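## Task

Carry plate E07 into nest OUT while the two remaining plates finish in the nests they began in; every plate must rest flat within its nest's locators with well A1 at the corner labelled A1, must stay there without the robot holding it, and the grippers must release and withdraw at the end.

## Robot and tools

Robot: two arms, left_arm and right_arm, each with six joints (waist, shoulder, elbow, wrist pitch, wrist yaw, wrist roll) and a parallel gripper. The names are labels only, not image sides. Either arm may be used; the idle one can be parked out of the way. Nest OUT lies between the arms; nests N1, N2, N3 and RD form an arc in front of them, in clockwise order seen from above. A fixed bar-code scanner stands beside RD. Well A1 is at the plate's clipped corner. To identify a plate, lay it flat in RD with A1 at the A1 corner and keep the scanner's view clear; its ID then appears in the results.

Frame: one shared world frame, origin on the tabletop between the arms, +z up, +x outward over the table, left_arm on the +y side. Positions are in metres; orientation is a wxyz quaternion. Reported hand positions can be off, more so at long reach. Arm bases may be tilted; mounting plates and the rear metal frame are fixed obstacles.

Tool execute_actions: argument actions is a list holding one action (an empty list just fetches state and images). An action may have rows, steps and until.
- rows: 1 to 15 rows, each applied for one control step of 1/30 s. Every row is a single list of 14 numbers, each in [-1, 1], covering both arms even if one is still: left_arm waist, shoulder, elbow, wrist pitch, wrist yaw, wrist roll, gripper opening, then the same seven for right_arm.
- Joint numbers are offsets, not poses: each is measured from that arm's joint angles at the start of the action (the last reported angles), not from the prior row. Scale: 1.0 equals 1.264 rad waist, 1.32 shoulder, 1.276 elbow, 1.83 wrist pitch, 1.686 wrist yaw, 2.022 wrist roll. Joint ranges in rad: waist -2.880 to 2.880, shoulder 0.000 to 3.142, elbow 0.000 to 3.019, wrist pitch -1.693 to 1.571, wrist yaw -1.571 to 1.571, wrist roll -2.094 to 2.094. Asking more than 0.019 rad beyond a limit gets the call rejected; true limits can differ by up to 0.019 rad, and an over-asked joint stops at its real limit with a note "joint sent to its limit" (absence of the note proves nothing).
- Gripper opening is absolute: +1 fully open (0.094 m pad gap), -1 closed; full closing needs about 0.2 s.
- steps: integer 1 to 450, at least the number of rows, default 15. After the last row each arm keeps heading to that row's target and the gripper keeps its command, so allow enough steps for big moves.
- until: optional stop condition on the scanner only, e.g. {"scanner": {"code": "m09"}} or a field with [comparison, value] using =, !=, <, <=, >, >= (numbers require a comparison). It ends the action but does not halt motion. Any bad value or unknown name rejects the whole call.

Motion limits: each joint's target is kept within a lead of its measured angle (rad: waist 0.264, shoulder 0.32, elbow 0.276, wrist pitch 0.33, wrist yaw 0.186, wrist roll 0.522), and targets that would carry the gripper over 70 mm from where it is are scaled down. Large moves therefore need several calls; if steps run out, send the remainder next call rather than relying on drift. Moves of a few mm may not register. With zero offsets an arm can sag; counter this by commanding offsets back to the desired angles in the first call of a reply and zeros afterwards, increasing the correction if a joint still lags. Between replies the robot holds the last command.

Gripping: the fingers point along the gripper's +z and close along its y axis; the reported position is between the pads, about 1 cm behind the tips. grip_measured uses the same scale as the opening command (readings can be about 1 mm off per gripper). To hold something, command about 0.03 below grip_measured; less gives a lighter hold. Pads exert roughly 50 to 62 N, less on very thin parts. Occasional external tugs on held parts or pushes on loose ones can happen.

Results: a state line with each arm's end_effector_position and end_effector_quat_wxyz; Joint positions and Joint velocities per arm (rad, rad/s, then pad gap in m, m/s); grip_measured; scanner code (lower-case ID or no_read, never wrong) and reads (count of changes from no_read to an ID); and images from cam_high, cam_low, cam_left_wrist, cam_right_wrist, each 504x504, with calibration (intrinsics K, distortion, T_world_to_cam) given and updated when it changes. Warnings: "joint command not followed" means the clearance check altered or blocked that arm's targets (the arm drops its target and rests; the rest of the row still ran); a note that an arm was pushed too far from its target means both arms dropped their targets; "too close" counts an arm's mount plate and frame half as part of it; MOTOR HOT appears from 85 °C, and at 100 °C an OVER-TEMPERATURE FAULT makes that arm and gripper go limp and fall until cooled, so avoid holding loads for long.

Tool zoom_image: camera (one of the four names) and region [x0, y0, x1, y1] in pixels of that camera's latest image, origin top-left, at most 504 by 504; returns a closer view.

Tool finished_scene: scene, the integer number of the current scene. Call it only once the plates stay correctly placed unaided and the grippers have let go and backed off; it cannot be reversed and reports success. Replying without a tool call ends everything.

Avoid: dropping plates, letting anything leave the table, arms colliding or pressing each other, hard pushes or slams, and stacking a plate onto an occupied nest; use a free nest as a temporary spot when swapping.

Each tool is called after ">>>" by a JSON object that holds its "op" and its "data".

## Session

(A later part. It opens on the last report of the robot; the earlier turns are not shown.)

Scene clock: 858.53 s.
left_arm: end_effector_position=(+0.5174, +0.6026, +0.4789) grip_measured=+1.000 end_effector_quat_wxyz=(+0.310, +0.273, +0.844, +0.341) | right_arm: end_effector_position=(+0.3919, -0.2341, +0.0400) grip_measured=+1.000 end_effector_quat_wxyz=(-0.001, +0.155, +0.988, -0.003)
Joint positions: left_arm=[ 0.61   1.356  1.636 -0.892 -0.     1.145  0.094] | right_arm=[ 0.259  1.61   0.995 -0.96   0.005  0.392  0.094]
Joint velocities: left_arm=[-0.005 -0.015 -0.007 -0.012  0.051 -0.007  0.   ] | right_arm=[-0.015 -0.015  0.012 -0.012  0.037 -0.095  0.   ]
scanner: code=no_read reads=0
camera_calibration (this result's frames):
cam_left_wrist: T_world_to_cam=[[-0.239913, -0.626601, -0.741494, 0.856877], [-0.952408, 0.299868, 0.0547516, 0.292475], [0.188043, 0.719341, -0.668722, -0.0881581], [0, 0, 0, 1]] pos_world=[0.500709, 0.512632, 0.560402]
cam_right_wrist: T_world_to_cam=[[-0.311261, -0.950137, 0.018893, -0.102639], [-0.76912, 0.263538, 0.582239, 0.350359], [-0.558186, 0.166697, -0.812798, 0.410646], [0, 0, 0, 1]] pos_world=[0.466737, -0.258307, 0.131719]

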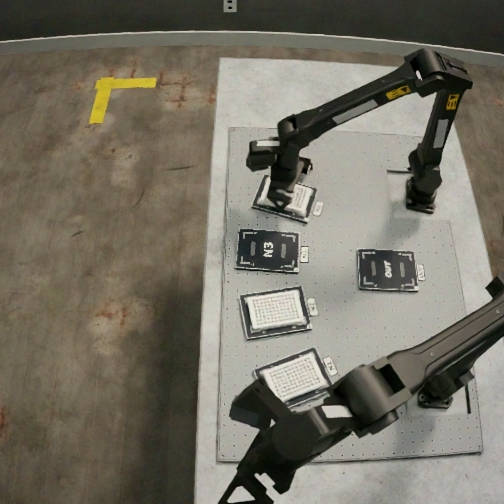

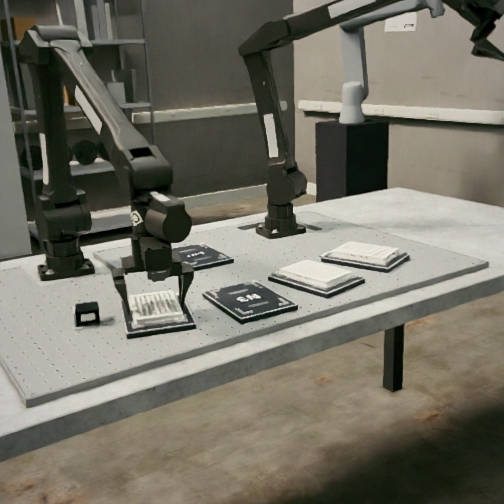

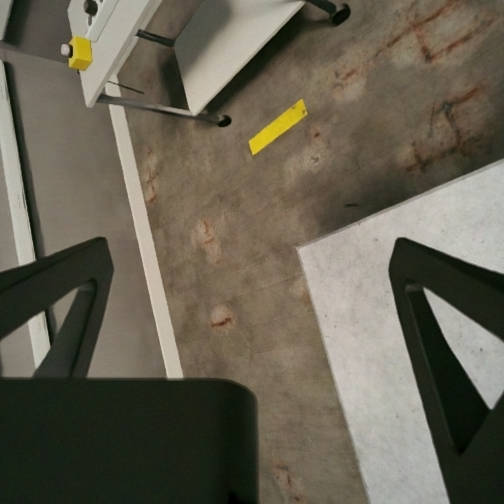

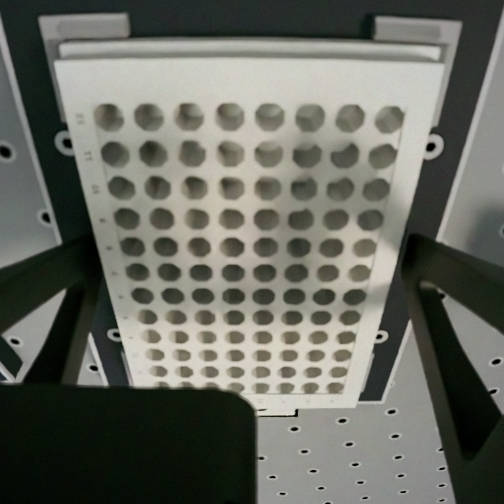

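>>> {"op": "execute_actions", "data": {"actions": [{"rows": [[0,0,0,0,0,0,1, 0,-0.002,0.012,-0.003,0,0,1],[0,0,0,0,0,0,1, 0,-0.004,0.0235,-0.0066,0,0,1],[0,0,0,0,0,0,1, 0,-0.0085,0.030,-0.015,0,0,1],[0,0,0,0,0,0,1, 0,-0.013,0.0366,-0.0235,0,0,1],[0,0,0,0,0,0,1, 0,-0.0175,0.0432,-0.032,0,0,1],[0,0,0,0,0,0,1, 0,-0.022,0.0498,-0.0405,0,0,1],[0,0,0,0,0,0,1, 0,-0.0265,0.0564,-0.049,0,0,1]], "steps": 24}]}}

Scene clock: 868.50 s.
left_arm: end_effector_position=(+0.5174, +0.6026, +0.4789) grip_measured=+1.000 end_effector_quat_wxyz=(+0.310, +0.273, +0.844, +0.341) | right_arm: end_effector_position=(+0.3930, -0.2340, +0.0663) grip_measured=+1.000 end_effector_quat_wxyz=(-0.003, +0.155, +0.988, -0.003)
Joint positions: left_arm=[ 0.61   1.356  1.636 -0.892 -0.     1.145  0.094] | right_arm=[ 0.259  1.575  1.034 -1.038  0.005  0.392  0.094]
Joint velocities: left_arm=[-0.015  0.005  0.007  0.002  0.051 -0.037  0.   ] | right_arm=[-0.024 -0.024 -0.002  0.002 -0.051 -0.081  0.   ]
scanner: code=e07 reads=1
camera_calibration (this result's frames):
cam_left_wrist: T_world_to_cam=[[-0.239913, -0.626601, -0.741494, 0.856877], [-0.952408, 0.299868, 0.0547516, 0.292475], [0.188043, 0.719341, -0.668722, -0.0881581], [0, 0, 0, 1]] pos_world=[0.500709, 0.512632, 0.560402]
cam_right_wrist: T_world_to_cam=[[-0.311179, -0.95013, 0.0205141, -0.102821], [-0.766678, 0.263734, 0.585362, 0.334767], [-0.561581, 0.166425, -0.810512, 0.433827], [0, 0, 0, 1]] pos_world=[0.468292, -0.258182, 0.157771]

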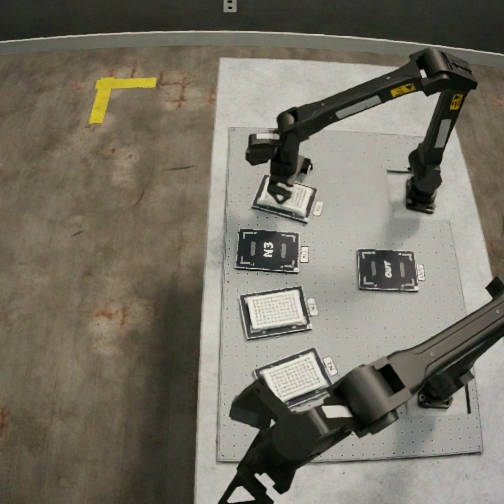

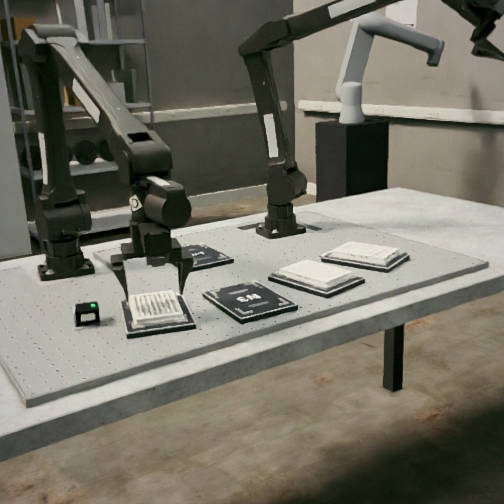

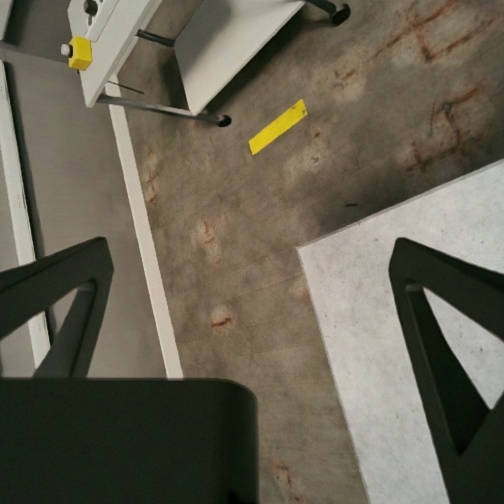

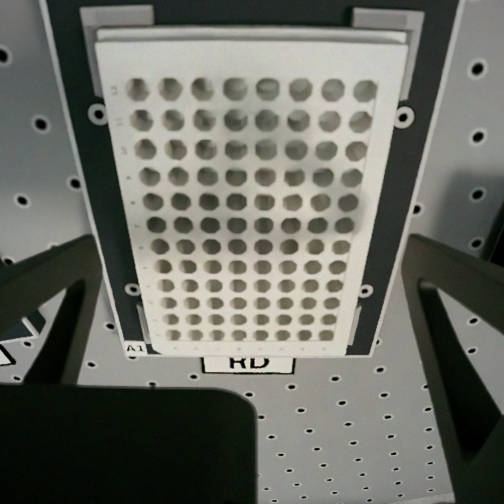

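>>> {"op": "zoom_image", "data": {"camera": "cam_high", "region": [340, 230, 440, 310]}}

>>> {"op": "zoom_image", "data": {"camera": "cam_high", "region": [220, 210, 320, 290]}}

Region (340, 230, 440, 310) of cam_high's 504x504 image, scaled by 5.040, with more detail than that image has; it fills the top 403 rows of this view, and the rest is white.

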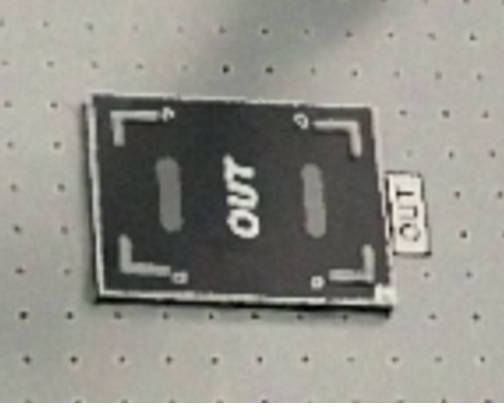

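Region (220, 210, 320, 290) of cam_high's 504x504 image, scaled by 5.040, with more detail than that image has; it fills the top 403 rows of this view, and the rest is white.

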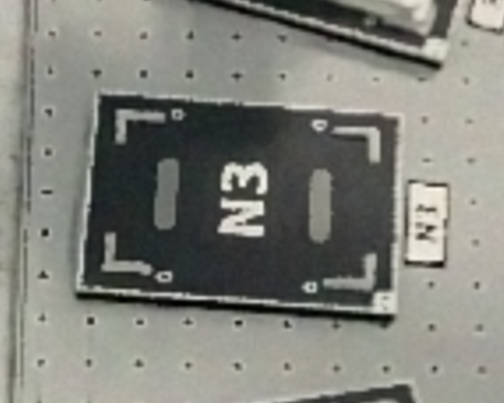

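>>> {"op": "execute_actions", "data": {"actions": [{"rows": [[0,0,0,0,0,0,1, 0,0.007,-0.007,0.010,0,-0.003,1],[0,0,0,0,0,0,1, 0,0.0145,-0.0135,0.020,0,-0.006,1],[0,0,0,0,0,0,1, 0,0.022,-0.020,0.029,0,-0.009,1],[0,0,0,0,0,0,1, 0,0.029,-0.027,0.039,0,-0.009,1],[0,0,0,0,0,0,1, 0,0.0364,-0.0337,0.0486,0,-0.009,1]], "steps": 24}]}}

Scene clock: 928.80 s.
left_arm: end_effector_position=(+0.5174, +0.6026, +0.4789) grip_measured=+1.000 end_effector_quat_wxyz=(+0.310, +0.273, +0.844, +0.341) | right_arm: end_effector_position=(+0.3923, -0.2341, +0.0422) grip_measured=+1.000 end_effector_quat_wxyz=(+0.001, +0.151, +0.989, -0.002)
Joint positions: left_arm=[ 0.61   1.356  1.636 -0.892 -0.     1.145  0.094] | right_arm=[ 0.259  1.605  0.996 -0.961  0.005  0.383  0.094]
Joint velocities: left_arm=[-0.005  0.015  0.007 -0.002 -0.066 -0.037  0.   ] | right_arm=[-0.005  0.005 -0.007 -0.017 -0.066  0.007  0.   ]
scanner: code=no_read reads=1
camera_calibration (this result's frames):
cam_left_wrist: T_world_to_cam=[[-0.239913, -0.626601, -0.741494, 0.856877], [-0.952408, 0.299868, 0.0547516, 0.292475], [0.188043, 0.719341, -0.668722, -0.0881581], [0, 0, 0, 1]] pos_world=[0.500709, 0.512632, 0.560402]
cam_right_wrist: T_world_to_cam=[[-0.302988, -0.952838, 0.0172889, -0.106326], [-0.773805, 0.256566, 0.579136, 0.349735], [-0.556259, 0.162093, -0.815047, 0.41092], [0, 0, 0, 1]] pos_world=[0.466989, -0.257649, 0.134213]

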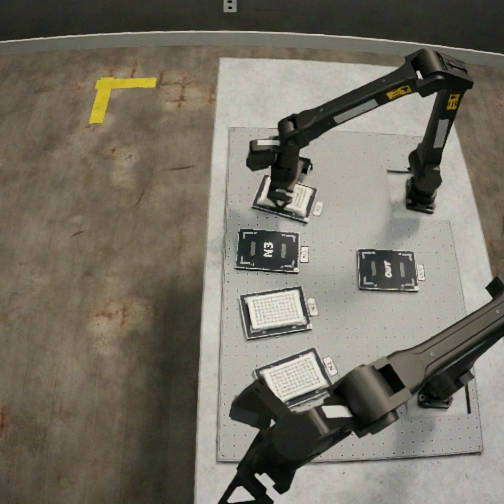

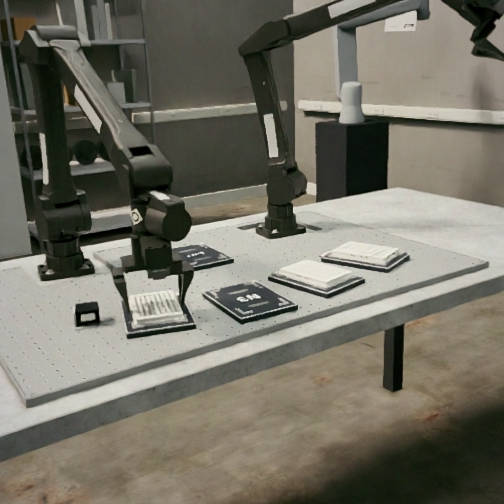

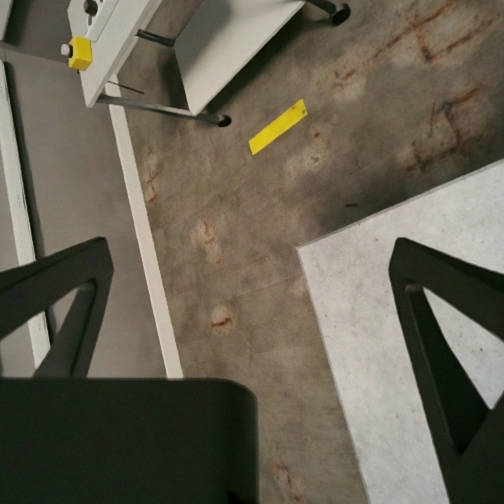

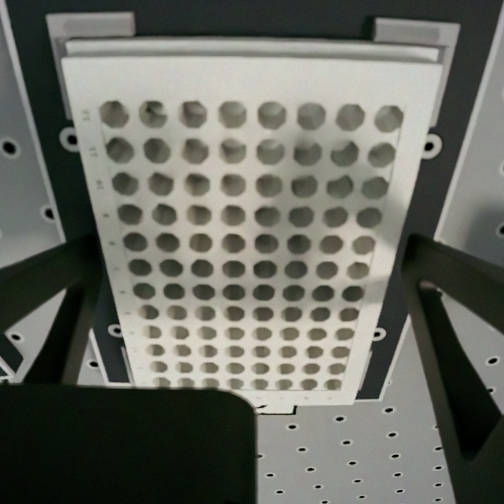

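>>> {"op": "execute_actions", "data": {"actions": [{"rows": [[0,0,0,0,0,0,1, 0,0.013,0,0,0,0,1],[0,0,0,0,0,0,1, 0,0.026,0,0,0,0,1]], "steps": 15}]}}

Scene clock: 940.27 s.
left_arm: end_effector_position=(+0.5174, +0.6026, +0.4789) grip_measured=+1.000 end_effector_quat_wxyz=(+0.310, +0.273, +0.844, +0.341) | right_arm: end_effector_position=(+0.3915, -0.2341, +0.0387) grip_measured=+1.000 end_effector_quat_wxyz=(-0.004, +0.151, +0.989, -0.003)
Joint positions: left_arm=[ 0.61   1.356  1.636 -0.892 -0.     1.145  0.094] | right_arm=[ 0.259  1.614  0.996 -0.961  0.005  0.383  0.094]
Joint velocities: left_arm=[-0.005 -0.015  0.012  0.002 -0.066  0.037  0.   ] | right_arm=[-0.005 -0.015 -0.022  0.007  0.037 -0.037  0.   ]
scanner: code=no_read reads=2
camera_calibration (this result's frames):
cam_left_wrist: T_world_to_cam=[[-0.239913, -0.626601, -0.741494, 0.856877], [-0.952408, 0.299868, 0.0547516, 0.292475], [0.188043, 0.719341, -0.668722, -0.0881581], [0, 0, 0, 1]] pos_world=[0.500709, 0.512632, 0.560402]
cam_right_wrist: T_world_to_cam=[[-0.302822, -0.952824, 0.0206076, -0.106756], [-0.768712, 0.256976, 0.585701, 0.34899], [-0.563366, 0.161522, -0.810265, 0.410139], [0, 0, 0, 1]] pos_world=[0.467003, -0.257648, 0.130118]

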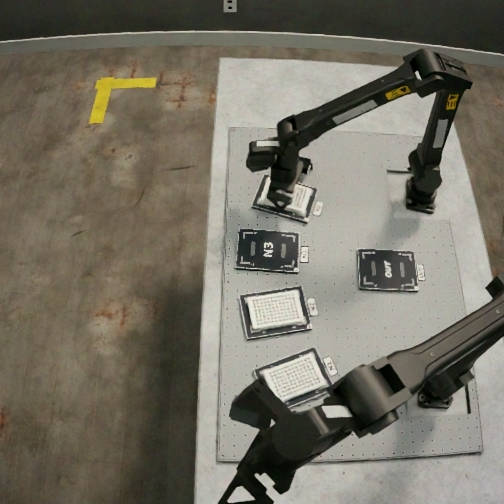

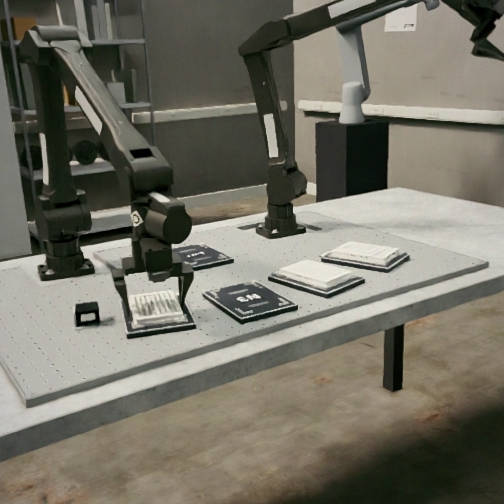

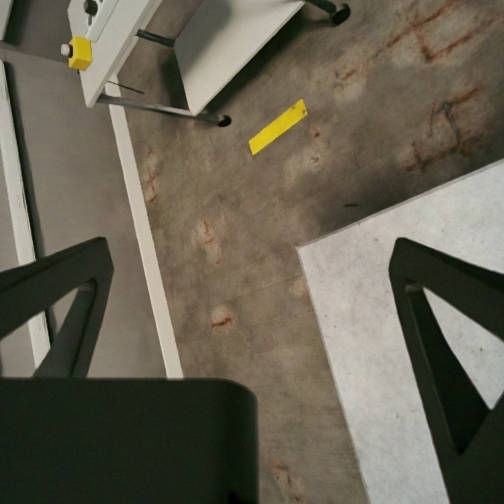

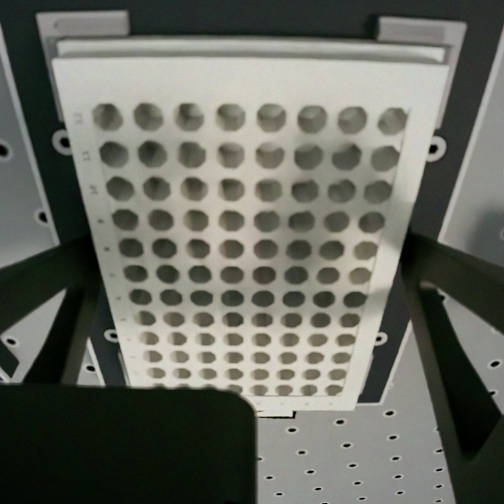

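>>> {"op": "execute_actions", "data": {"actions": [{"rows": [[0,0,0,0,0,0,1, 0,0,0,0,0,0,0.9],[0,0,0,0,0,0,1, 0,0,0,0,0,0,0.85],[0,0,0,0,0,0,1, 0,0,0,0,0,0,0.8],[0,0,0,0,0,0,1, 0,0,0,0,0,0,0.77],[0,0,0,0,0,0,1, 0,0,0,0,0,0,0.745]], "steps": 12}]}}

Scene clock: 1009.60 s.
left_arm: end_effector_position=(+0.5174, +0.6026, +0.4789) grip_measured=+1.000 end_effector_quat_wxyz=(+0.310, +0.273, +0.844, +0.341) | right_arm: end_effector_position=(+0.3915, -0.2336, +0.0387) grip_measured=+0.771 end_effector_quat_wxyz=(-0.004, +0.151, +0.989, -0.002)
Joint positions: left_arm=[ 0.61   1.356  1.636 -0.892 -0.     1.145  0.094] | right_arm=[ 0.259  1.614  0.996 -0.961  0.002  0.383  0.083]
Joint velocities: left_arm=[-0.005 -0.005 -0.002  0.007 -0.022 -0.007  0.   ] | right_arm=[-0.015 -0.005 -0.007 -0.012  0.037  0.007  0.   ]
scanner: code=no_read reads=2
camera_calibration (this result's frames):
cam_left_wrist: T_world_to_cam=[[-0.239913, -0.626601, -0.741494, 0.856877], [-0.952408, 0.299868, 0.0547516, 0.292475], [0.188043, 0.719341, -0.668722, -0.0881581], [0, 0, 0, 1]] pos_world=[0.500709, 0.512632, 0.560402]
cam_right_wrist: T_world_to_cam=[[-0.302842, -0.952875, 0.0177832, -0.106165], [-0.768562, 0.255213, 0.586668, 0.348316], [-0.56356, 0.164001, -0.809632, 0.41066], [0, 0, 0, 1]] pos_world=[0.466983, -0.257405, 0.130026]

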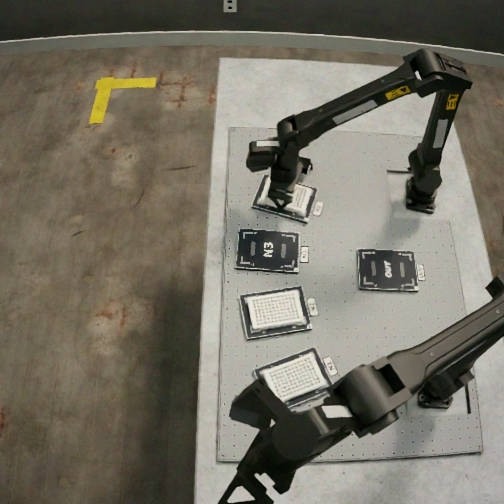

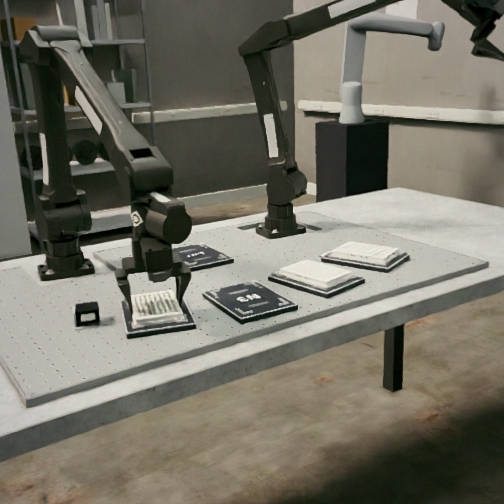

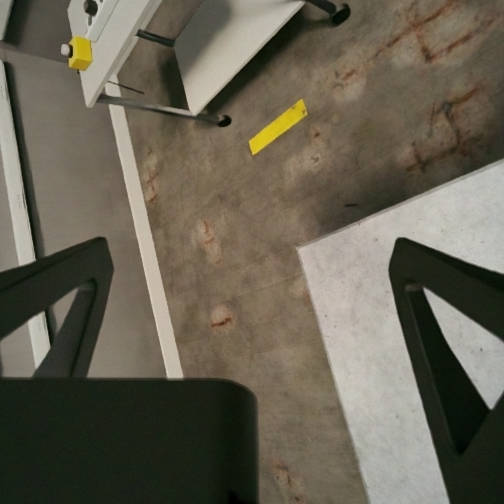

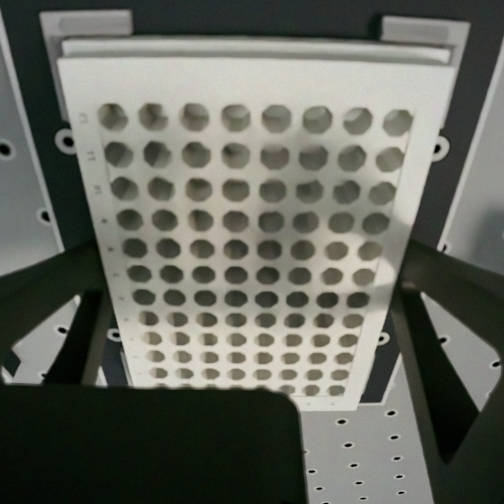

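>>> {"op": "zoom_image", "data": {"camera": "cam_right_wrist", "region": [30, 0, 190, 80]}}

>>> {"op": "zoom_image", "data": {"camera": "cam_right_wrist", "region": [330, 0, 490, 80]}}

Region (30, 0, 190, 80) of cam_right_wrist's 504x504 image, scaled by 3.150, with more detail than that image has.

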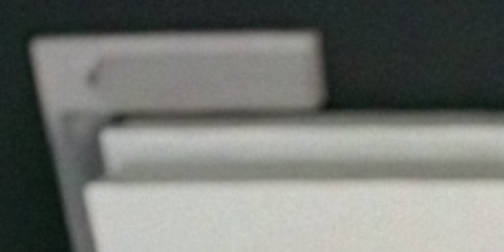

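Region (330, 0, 490, 80) of cam_right_wrist's 504x504 image, scaled by 3.150, with more detail than that image has.

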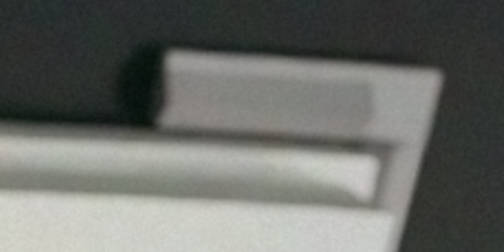

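>>> {"op": "execute_actions", "data": {"actions": [{"rows": [[0,0,0,0,0,0,1, 0,-0.002,0.012,-0.003,0,0,0.74],[0,0,0,0,0,0,1, 0,-0.004,0.0235,-0.0066,0,0,0.74],[0,0,0,0,0,0,1, 0,-0.0085,0.030,-0.015,0,0,0.74],[0,0,0,0,0,0,1, 0,-0.013,0.0366,-0.0235,0,0,0.74],[0,0,0,0,0,0,1, 0,-0.0175,0.0432,-0.032,0,0,0.74],[0,0,0,0,0,0,1, 0,-0.022,0.0498,-0.0405,0,0,0.74],[0,0,0,0,0,0,1, 0,-0.0265,0.0564,-0.049,0,0,0.74]], "steps": 16}]}}

Scene clock: 1034.40 s.
left_arm: end_effector_position=(+0.5174, +0.6026, +0.4789) grip_measured=+1.000 end_effector_quat_wxyz=(+0.310, +0.273, +0.844, +0.341) | right_arm: end_effector_position=(+0.3912, -0.2335, +0.0631) grip_measured=+0.771 end_effector_quat_wxyz=(-0.009, +0.151, +0.988, -0.003)
Joint positions: left_arm=[ 0.61   1.356  1.636 -0.892 -0.     1.145  0.094] | right_arm=[ 0.259  1.581  1.032 -1.039  0.001  0.383  0.083]
Joint velocities: left_arm=[-0.024 -0.015 -0.007  0.002  0.066 -0.037  0.   ] | right_arm=[-0.015 -0.034 -0.002 -0.002 -0.022 -0.007  0.   ]
scanner: code=no_read reads=2
camera_calibration (this result's frames):
cam_left_wrist: T_world_to_cam=[[-0.239913, -0.626601, -0.741494, 0.856877], [-0.952408, 0.299868, 0.0547516, 0.292475], [0.188043, 0.719341, -0.668722, -0.0881581], [0, 0, 0, 1]] pos_world=[0.500709, 0.512632, 0.560402]
cam_right_wrist: T_world_to_cam=[[-0.303039, -0.952757, 0.0205449, -0.106634], [-0.76304, 0.2555, 0.593709, 0.331276], [-0.570909, 0.16424, -0.804418, 0.432825], [0, 0, 0, 1]] pos_world=[0.467566, -0.257325, 0.153682]

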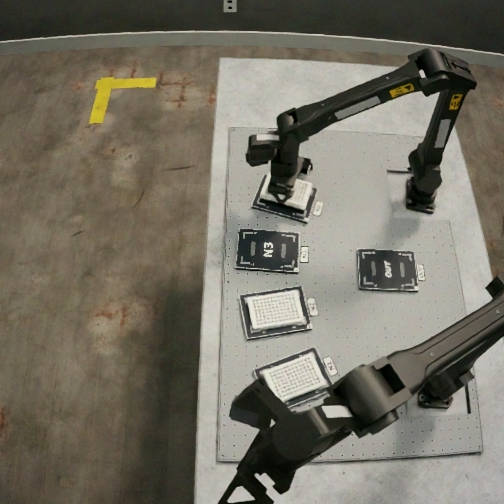

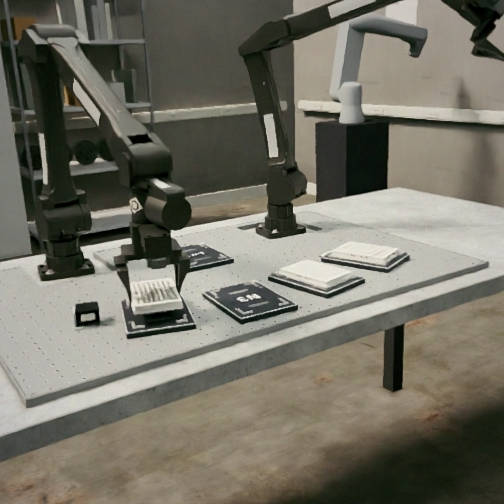

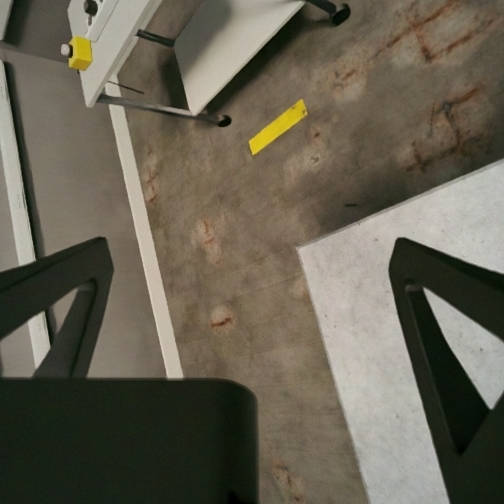

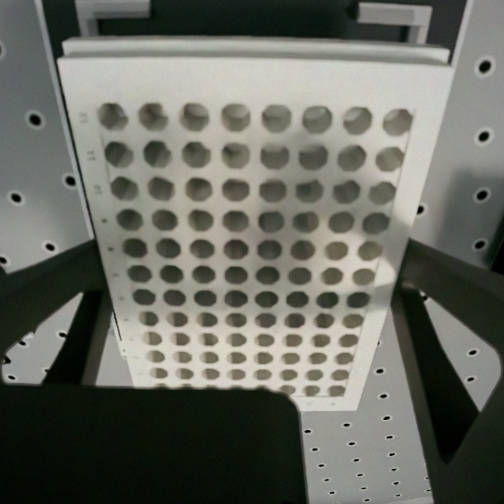

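>>> {"op": "execute_actions", "data": {"actions": [{"rows": [[0,0,0,0,0,0,1, 0.04,-0.013,-0.011,-0.002,0,0.018,0.74],[0,0,0,0,0,0,1, 0.10,-0.033,-0.028,-0.005,0,0.046,0.74],[0,0,0,0,0,0,1, 0.18,-0.059,-0.050,-0.009,0,0.083,0.74],[0,0,0,0,0,0,1, 0.27,-0.089,-0.075,-0.013,0,0.125,0.74],[0,0,0,0,0,0,1, 0.37,-0.122,-0.103,-0.018,0,0.171,0.74],[0,0,0,0,0,0,1, 0.47,-0.155,-0.131,-0.023,0,0.218,0.74],[0,0,0,0,0,0,1, 0.57,-0.188,-0.159,-0.028,0,0.264,0.74],[0,0,0,0,0,0,1, 0.67,-0.221,-0.186,-0.033,0,0.311,0.74],[0,0,0,0,0,0,1, 0.7884,-0.2598,-0.2194,-0.0388,0,0.3655,0.74]], "steps": 70}]}}

Scene clock: 1055.73 s.
left_arm: end_effector_position=(+0.5174, +0.6026, +0.4789) grip_measured=+1.000 end_effector_quat_wxyz=(+0.310, +0.273, +0.844, +0.341) | right_arm: end_effector_position=(+0.1179, -0.0019, +0.0902) grip_measured=+0.771 end_effector_quat_wxyz=(-0.001, +0.015, +1.000, -0.000)
Joint positions: left_arm=[ 0.61   1.356  1.636 -0.892 -0.     1.145  0.094] | right_arm=[ 1.261  1.231  0.757 -1.099 -0.002  1.113  0.083]
Joint velocities: left_arm=[ 0.005 -0.005 -0.007  0.002 -0.081 -0.022  0.   ] | right_arm=[-0.005 -0.005 -0.002  0.002 -0.007 -0.037  0.001]
scanner: code=no_read reads=2
camera_calibration (this result's frames):
cam_left_wrist: T_world_to_cam=[[-0.239913, -0.626601, -0.741494, 0.856877], [-0.952408, 0.299868, 0.0547516, 0.292475], [0.188043, 0.719341, -0.668722, -0.0881581], [0, 0, 0, 1]] pos_world=[0.500709, 0.512632, 0.560402]
cam_right_wrist: T_world_to_cam=[[-0.035425, -0.999287, 0.0130738, -0.000384264], [-0.811618, 0.0364002, 0.583054, 0.0537085], [-0.583114, 0.0100438, -0.812328, 0.262399], [0, 0, 0, 1]] pos_world=[0.196586, -0.00497448, 0.181844]

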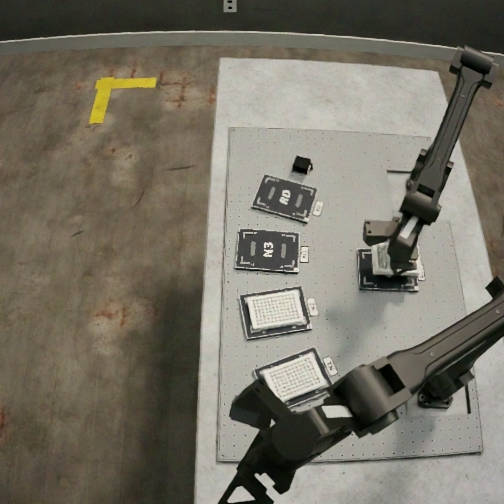

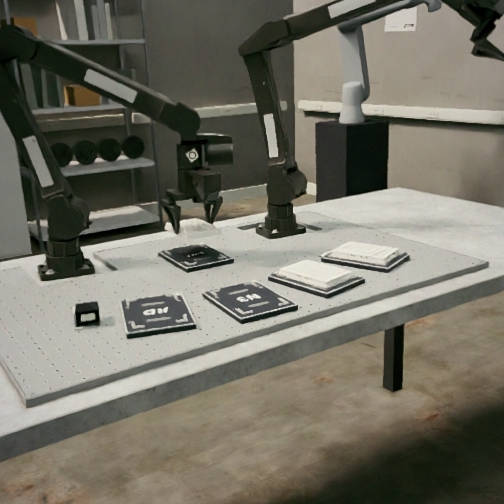

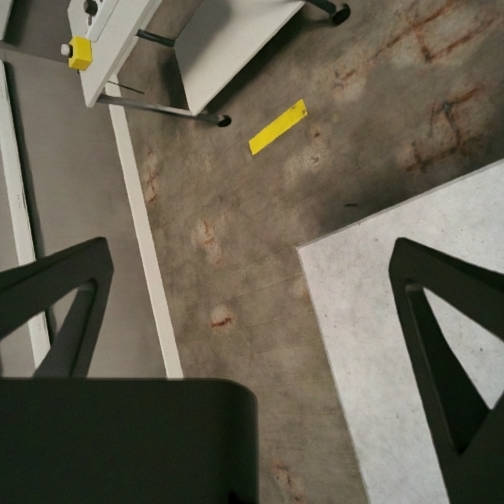

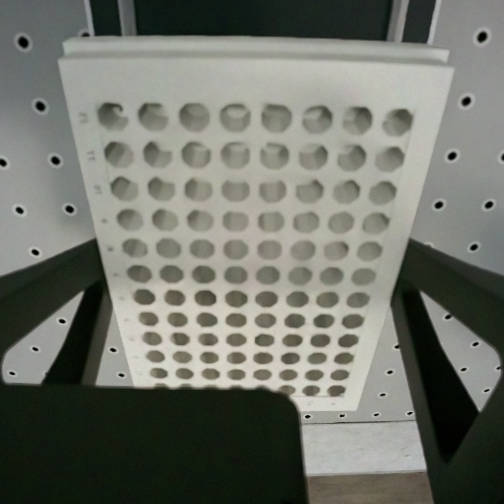

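>>> {"op": "zoom_image", "data": {"camera": "cam_right_wrist", "region": [40, 0, 480, 80]}}

>>> {"op": "zoom_image", "data": {"camera": "cam_high", "region": [340, 200, 450, 310]}}

Region (40, 0, 480, 80) of cam_right_wrist's 504x504 image, scaled by 1.145, with more detail than that image has; it fills the top 92 rows of this view, and the rest is white.

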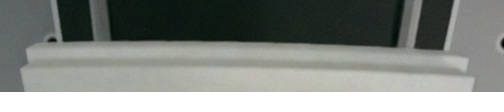

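Region (340, 200, 450, 310) of cam_high's 504x504 image, scaled by 4.582, with more detail than that image has.

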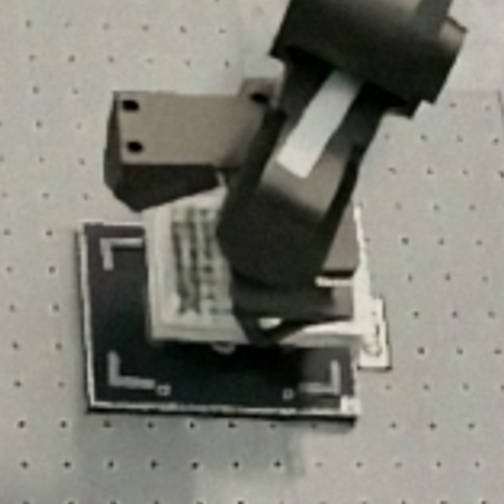

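>>> {"op": "execute_actions", "data": {"actions": [{"rows": [[0,0,0,0,0,0,1, -0.0045,0.0095,-0.0086,0.012,0,-0.002,0.74],[0,0,0,0,0,0,1, -0.009,0.019,-0.0172,0.024,0,-0.004,0.74],[0,0,0,0,0,0,1, -0.0136,0.0284,-0.0259,0.036,0,-0.0064,0.74],[0,0,0,0,0,0,1, -0.018,0.0378,-0.0345,0.048,0,-0.0086,0.74],[0,0,0,0,0,0,1, -0.0226,0.0473,-0.0431,0.0598,0,-0.0107,0.74]], "steps": 26}]}}

Scene clock: 1097.97 s.
left_arm: end_effector_position=(+0.5174, +0.6026, +0.4789) grip_measured=+1.000 end_effector_quat_wxyz=(+0.310, +0.273, +0.844, +0.341) | right_arm: end_effector_position=(+0.1212, -0.0070, +0.0566) grip_measured=+0.771 end_effector_quat_wxyz=(-0.005, +0.018, +1.000, -0.006)
Joint positions: left_arm=[ 0.61   1.356  1.636 -0.892 -0.     1.145  0.094] | right_arm=[ 1.243  1.288  0.704 -1.001 -0.002  1.101  0.083]
Joint velocities: left_arm=[-0.024 -0.005 -0.007 -0.002  0.051  0.022  0.   ] | right_arm=[ 0.005 -0.005 -0.012  0.007  0.037  0.007 -0.   ]
scanner: code=no_read reads=2
camera_calibration (this result's frames):
cam_left_wrist: T_world_to_cam=[[-0.239913, -0.626601, -0.741494, 0.856877], [-0.952408, 0.299868, 0.0547516, 0.292475], [0.188043, 0.719341, -0.668722, -0.0881581], [0, 0, 0, 1]] pos_world=[0.500709, 0.512632, 0.560402]
cam_right_wrist: T_world_to_cam=[[-0.0410194, -0.998846, 0.0249693, -0.0048705], [-0.807605, 0.0478591, 0.587779, 0.0755271], [-0.588296, 0.00394502, -0.808636, 0.237452], [0, 0, 0, 1]] pos_world=[0.200489, -0.0094163, 0.147741]

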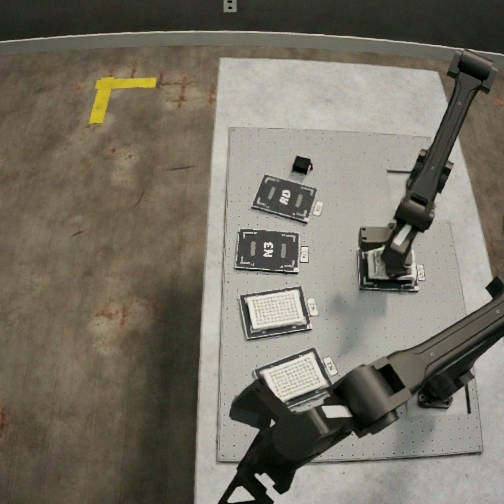

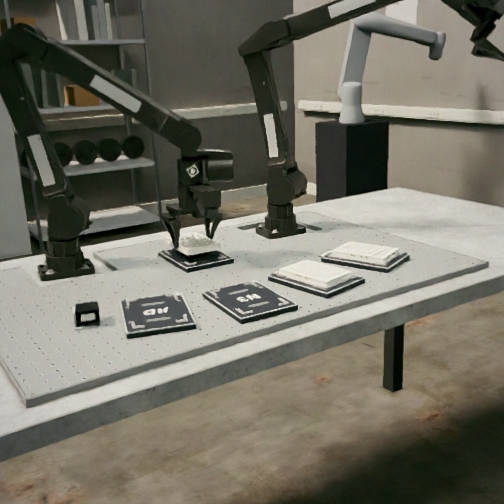

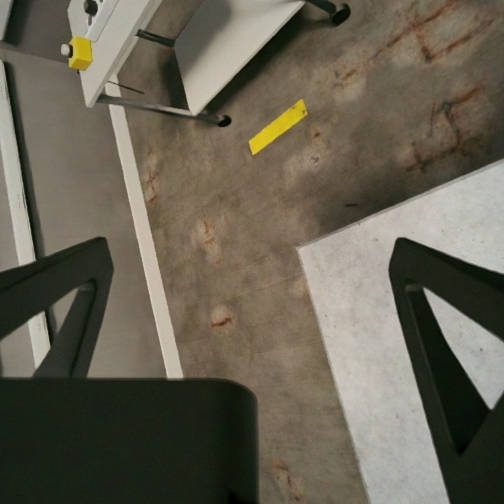

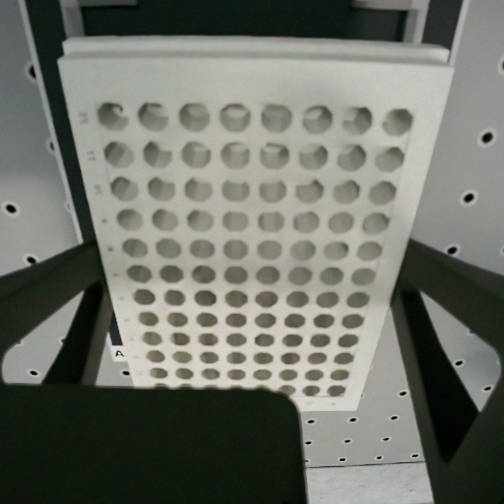

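>>> {"op": "zoom_image", "data": {"camera": "cam_right_wrist", "region": [20, 0, 200, 80]}}

>>> {"op": "zoom_image", "data": {"camera": "cam_right_wrist", "region": [310, 0, 490, 80]}}

Region (20, 0, 200, 80) of cam_right_wrist's 504x504 image, scaled by 2.800, with more detail than that image has.

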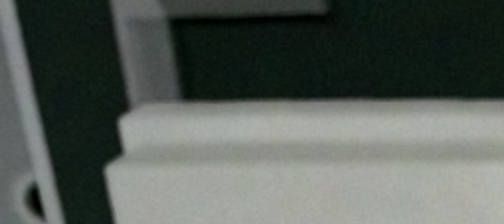

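Region (310, 0, 490, 80) of cam_right_wrist's 504x504 image, scaled by 2.800, with more detail than that image has.

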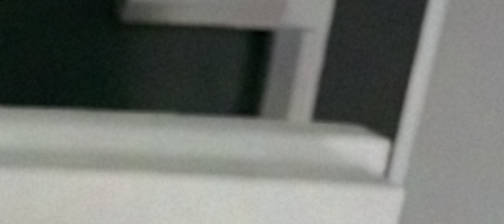

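>>> {"op": "execute_actions", "data": {"actions": [{"rows": [[0,0,0,0,0,0,1, -0.005,0.006,-0.003,0.011,0,-0.004,0.74],[0,0,0,0,0,0,1, -0.010,0.012,-0.006,0.020,0,-0.008,0.74],[0,0,0,0,0,0,1, -0.0144,0.0175,-0.0095,0.027,0,-0.0115,0.74],[0,0,0,0,0,0,1, -0.0144,0.0227,-0.0127,0.0317,0,-0.0115,0.74]], "steps": 22}]}}

Scene clock: 1143.00 s.
left_arm: end_effector_position=(+0.5174, +0.6026, +0.4789) grip_measured=+1.000 end_effector_quat_wxyz=(+0.310, +0.273, +0.844, +0.341) | right_arm: end_effector_position=(+0.1254, -0.0031, +0.0496) grip_measured=+0.771 end_effector_quat_wxyz=(+0.001, +0.014, +1.000, +0.004)
Joint positions: left_arm=[ 0.61   1.356  1.636 -0.892 -0.     1.145  0.094] | right_arm=[ 1.237  1.302  0.694 -0.956 -0.002  1.087  0.083]
Joint velocities: left_arm=[-0.015 -0.005 -0.017  0.002 -0.051  0.007  0.   ] | right_arm=[-0.015  0.005  0.007  0.007  0.022 -0.066  0.   ]
scanner: code=no_read reads=2
camera_calibration (this result's frames):
cam_left_wrist: T_world_to_cam=[[-0.239913, -0.626601, -0.741494, 0.856877], [-0.952408, 0.299868, 0.0547516, 0.292475], [0.188043, 0.719341, -0.668722, -0.0881581], [0, 0, 0, 1]] pos_world=[0.500709, 0.512632, 0.560402]
cam_right_wrist: T_world_to_cam=[[-0.0331749, -0.999432, 0.00589151, -0.000656789], [-0.813981, 0.0304386, 0.580093, 0.0839181], [-0.579943, 0.0144489, -0.814529, 0.233507], [0, 0, 0, 1]] pos_world=[0.203706, -0.00658469, 0.141521]

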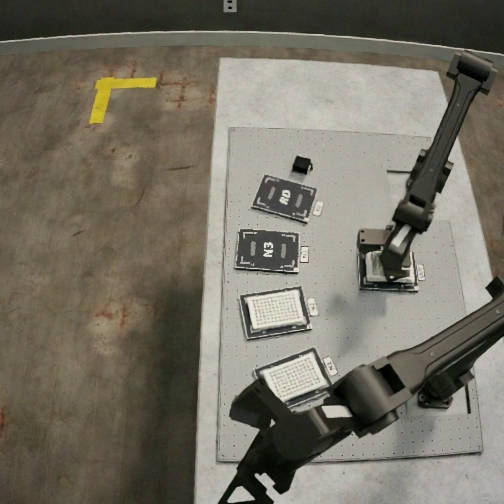

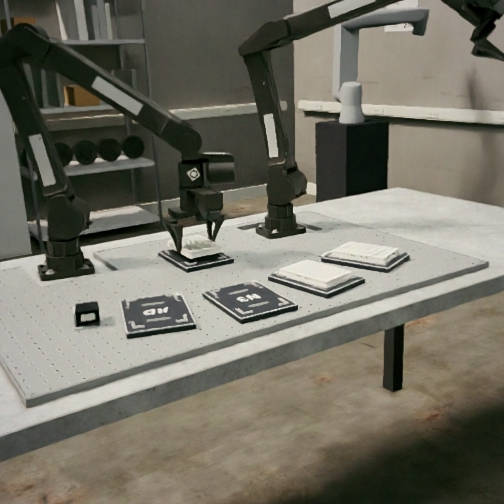

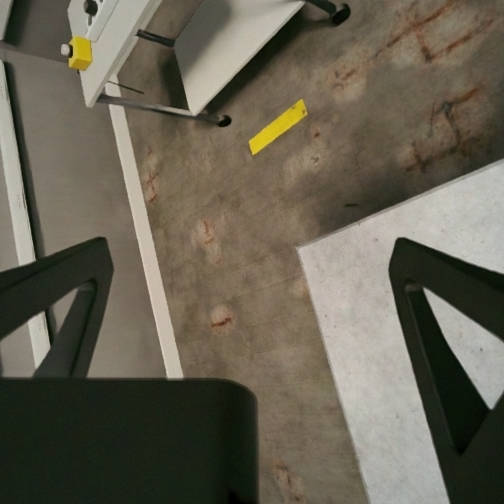

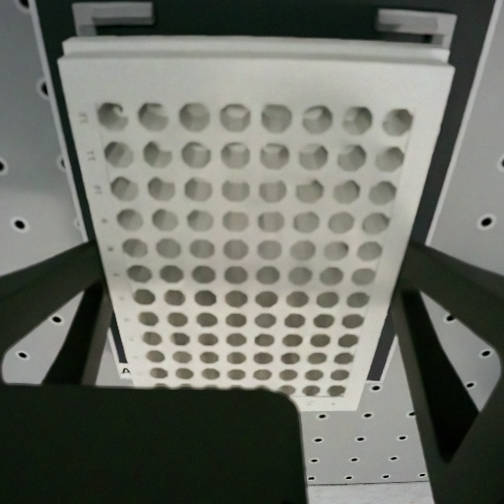

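>>> {"op": "zoom_image", "data": {"camera": "cam_right_wrist", "region": [30, 0, 190, 80]}}

>>> {"op": "zoom_image", "data": {"camera": "cam_right_wrist", "region": [330, 0, 490, 80]}}

Region (30, 0, 190, 80) of cam_right_wrist's 504x504 image, scaled by 3.150, with more detail than that image has.

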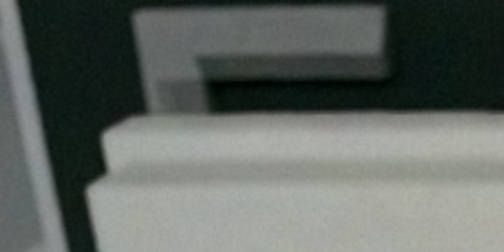

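Region (330, 0, 490, 80) of cam_right_wrist's 504x504 image, scaled by 3.150, with more detail than that image has.

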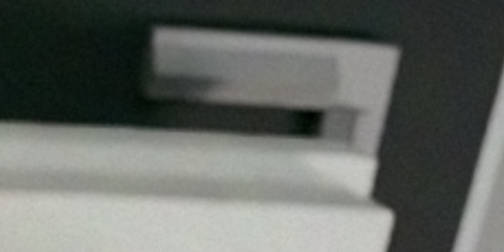

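>>> {"op": "execute_actions", "data": {"actions": [{"rows": [[0,0,0,0,0,0,1, -0.006,0,0,0,0,0,0.74],[0,0,0,0,0,0,1, -0.0132,0,0,0,0,0,0.74],[0,0,0,0,0,0,1, -0.0132,0,0,0,0,0,0.74],[0,0,0,0,0,0,1, -0.0132,0,0,0,0,0,0.74],[0,0,0,0,0,0,1, -0.0132,0,0,0,0,0,0.74],[0,0,0,0,0,0,1, -0.0132,0.006,-0.003,0.006,0,0,0.74],[0,0,0,0,0,0,1, -0.0132,0.011,-0.006,0.010,0,0,0.74],[0,0,0,0,0,0,1, -0.0132,0.015,-0.009,0.014,0,0,0.74],[0,0,0,0,0,0,1, -0.0132,0.019,-0.012,0.018,0,0,0.74],[0,0,0,0,0,0,1, -0.0132,0.022,-0.0145,0.021,0,0,0.74],[0,0,0,0,0,0,1, -0.0132,0.0248,-0.0165,0.0234,0,0,0.74]], "steps": 26}]}}

Scene clock: 1195.23 s.
left_arm: end_effector_position=(+0.5174, +0.6026, +0.4789) grip_measured=+1.000 end_effector_quat_wxyz=(+0.310, +0.273, +0.844, +0.341) | right_arm: end_effector_position=(+0.1258, -0.0048, +0.0399) grip_measured=+0.771 end_effector_quat_wxyz=(-0.000, +0.016, +1.000, +0.002)
Joint positions: left_arm=[ 0.61   1.356  1.636 -0.892 -0.     1.145  0.094] | right_arm=[ 1.233  1.319  0.678 -0.925 -0.002  1.087  0.083]
Joint velocities: left_arm=[-0.015 -0.005  0.007 -0.012 -0.007 -0.007  0.   ] | right_arm=[-0.005 -0.005 -0.007 -0.002 -0.022  0.022 -0.001]
scanner: code=no_read reads=2
camera_calibration (this result's frames):
cam_left_wrist: T_world_to_cam=[[-0.239913, -0.626601, -0.741494, 0.856877], [-0.952408, 0.299868, 0.0547516, 0.292475], [0.188043, 0.719341, -0.668722, -0.0881581], [0, 0, 0, 1]] pos_world=[0.500709, 0.512632, 0.560402]
cam_right_wrist: T_world_to_cam=[[-0.0373606, -0.99927, 0.00792277, -0.00184454], [-0.813191, 0.0350095, 0.580944, 0.0898975], [-0.580797, 0.0152617, -0.813905, 0.225976], [0, 0, 0, 1]] pos_world=[0.204281, -0.00843923, 0.131712]

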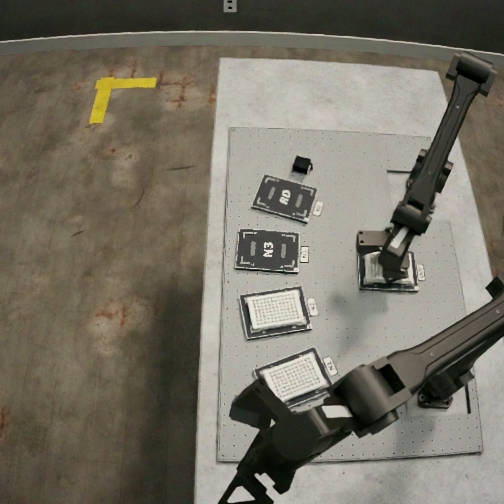

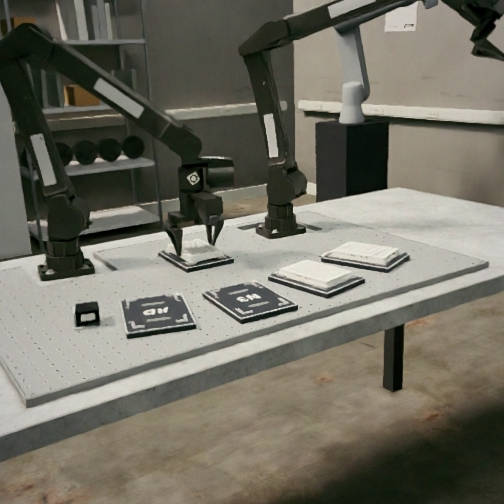

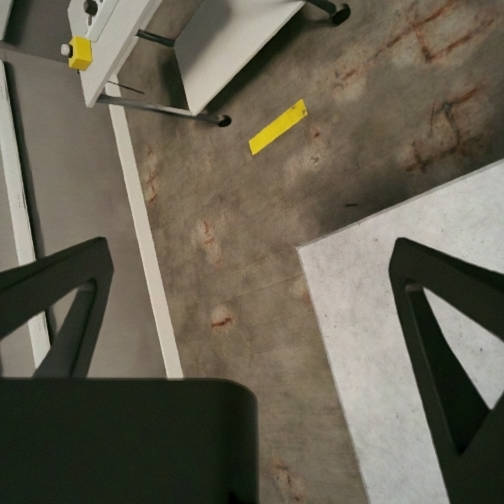

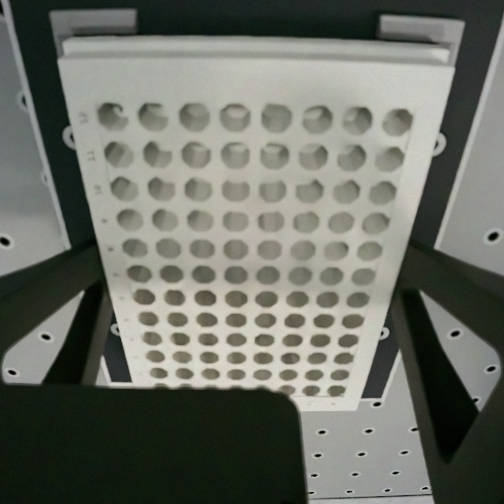

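>>> {"op": "zoom_image", "data": {"camera": "cam_right_wrist", "region": [30, 0, 190, 80]}}

>>> {"op": "zoom_image", "data": {"camera": "cam_right_wrist", "region": [330, 0, 490, 80]}}

Region (30, 0, 190, 80) of cam_right_wrist's 504x504 image, scaled by 3.150, with more detail than that image has.

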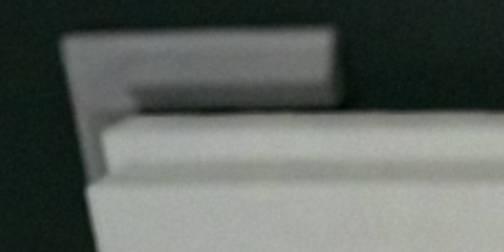

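Region (330, 0, 490, 80) of cam_right_wrist's 504x504 image, scaled by 3.150, with more detail than that image has.

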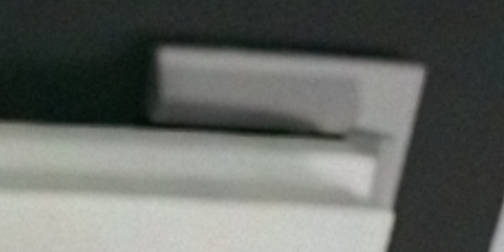

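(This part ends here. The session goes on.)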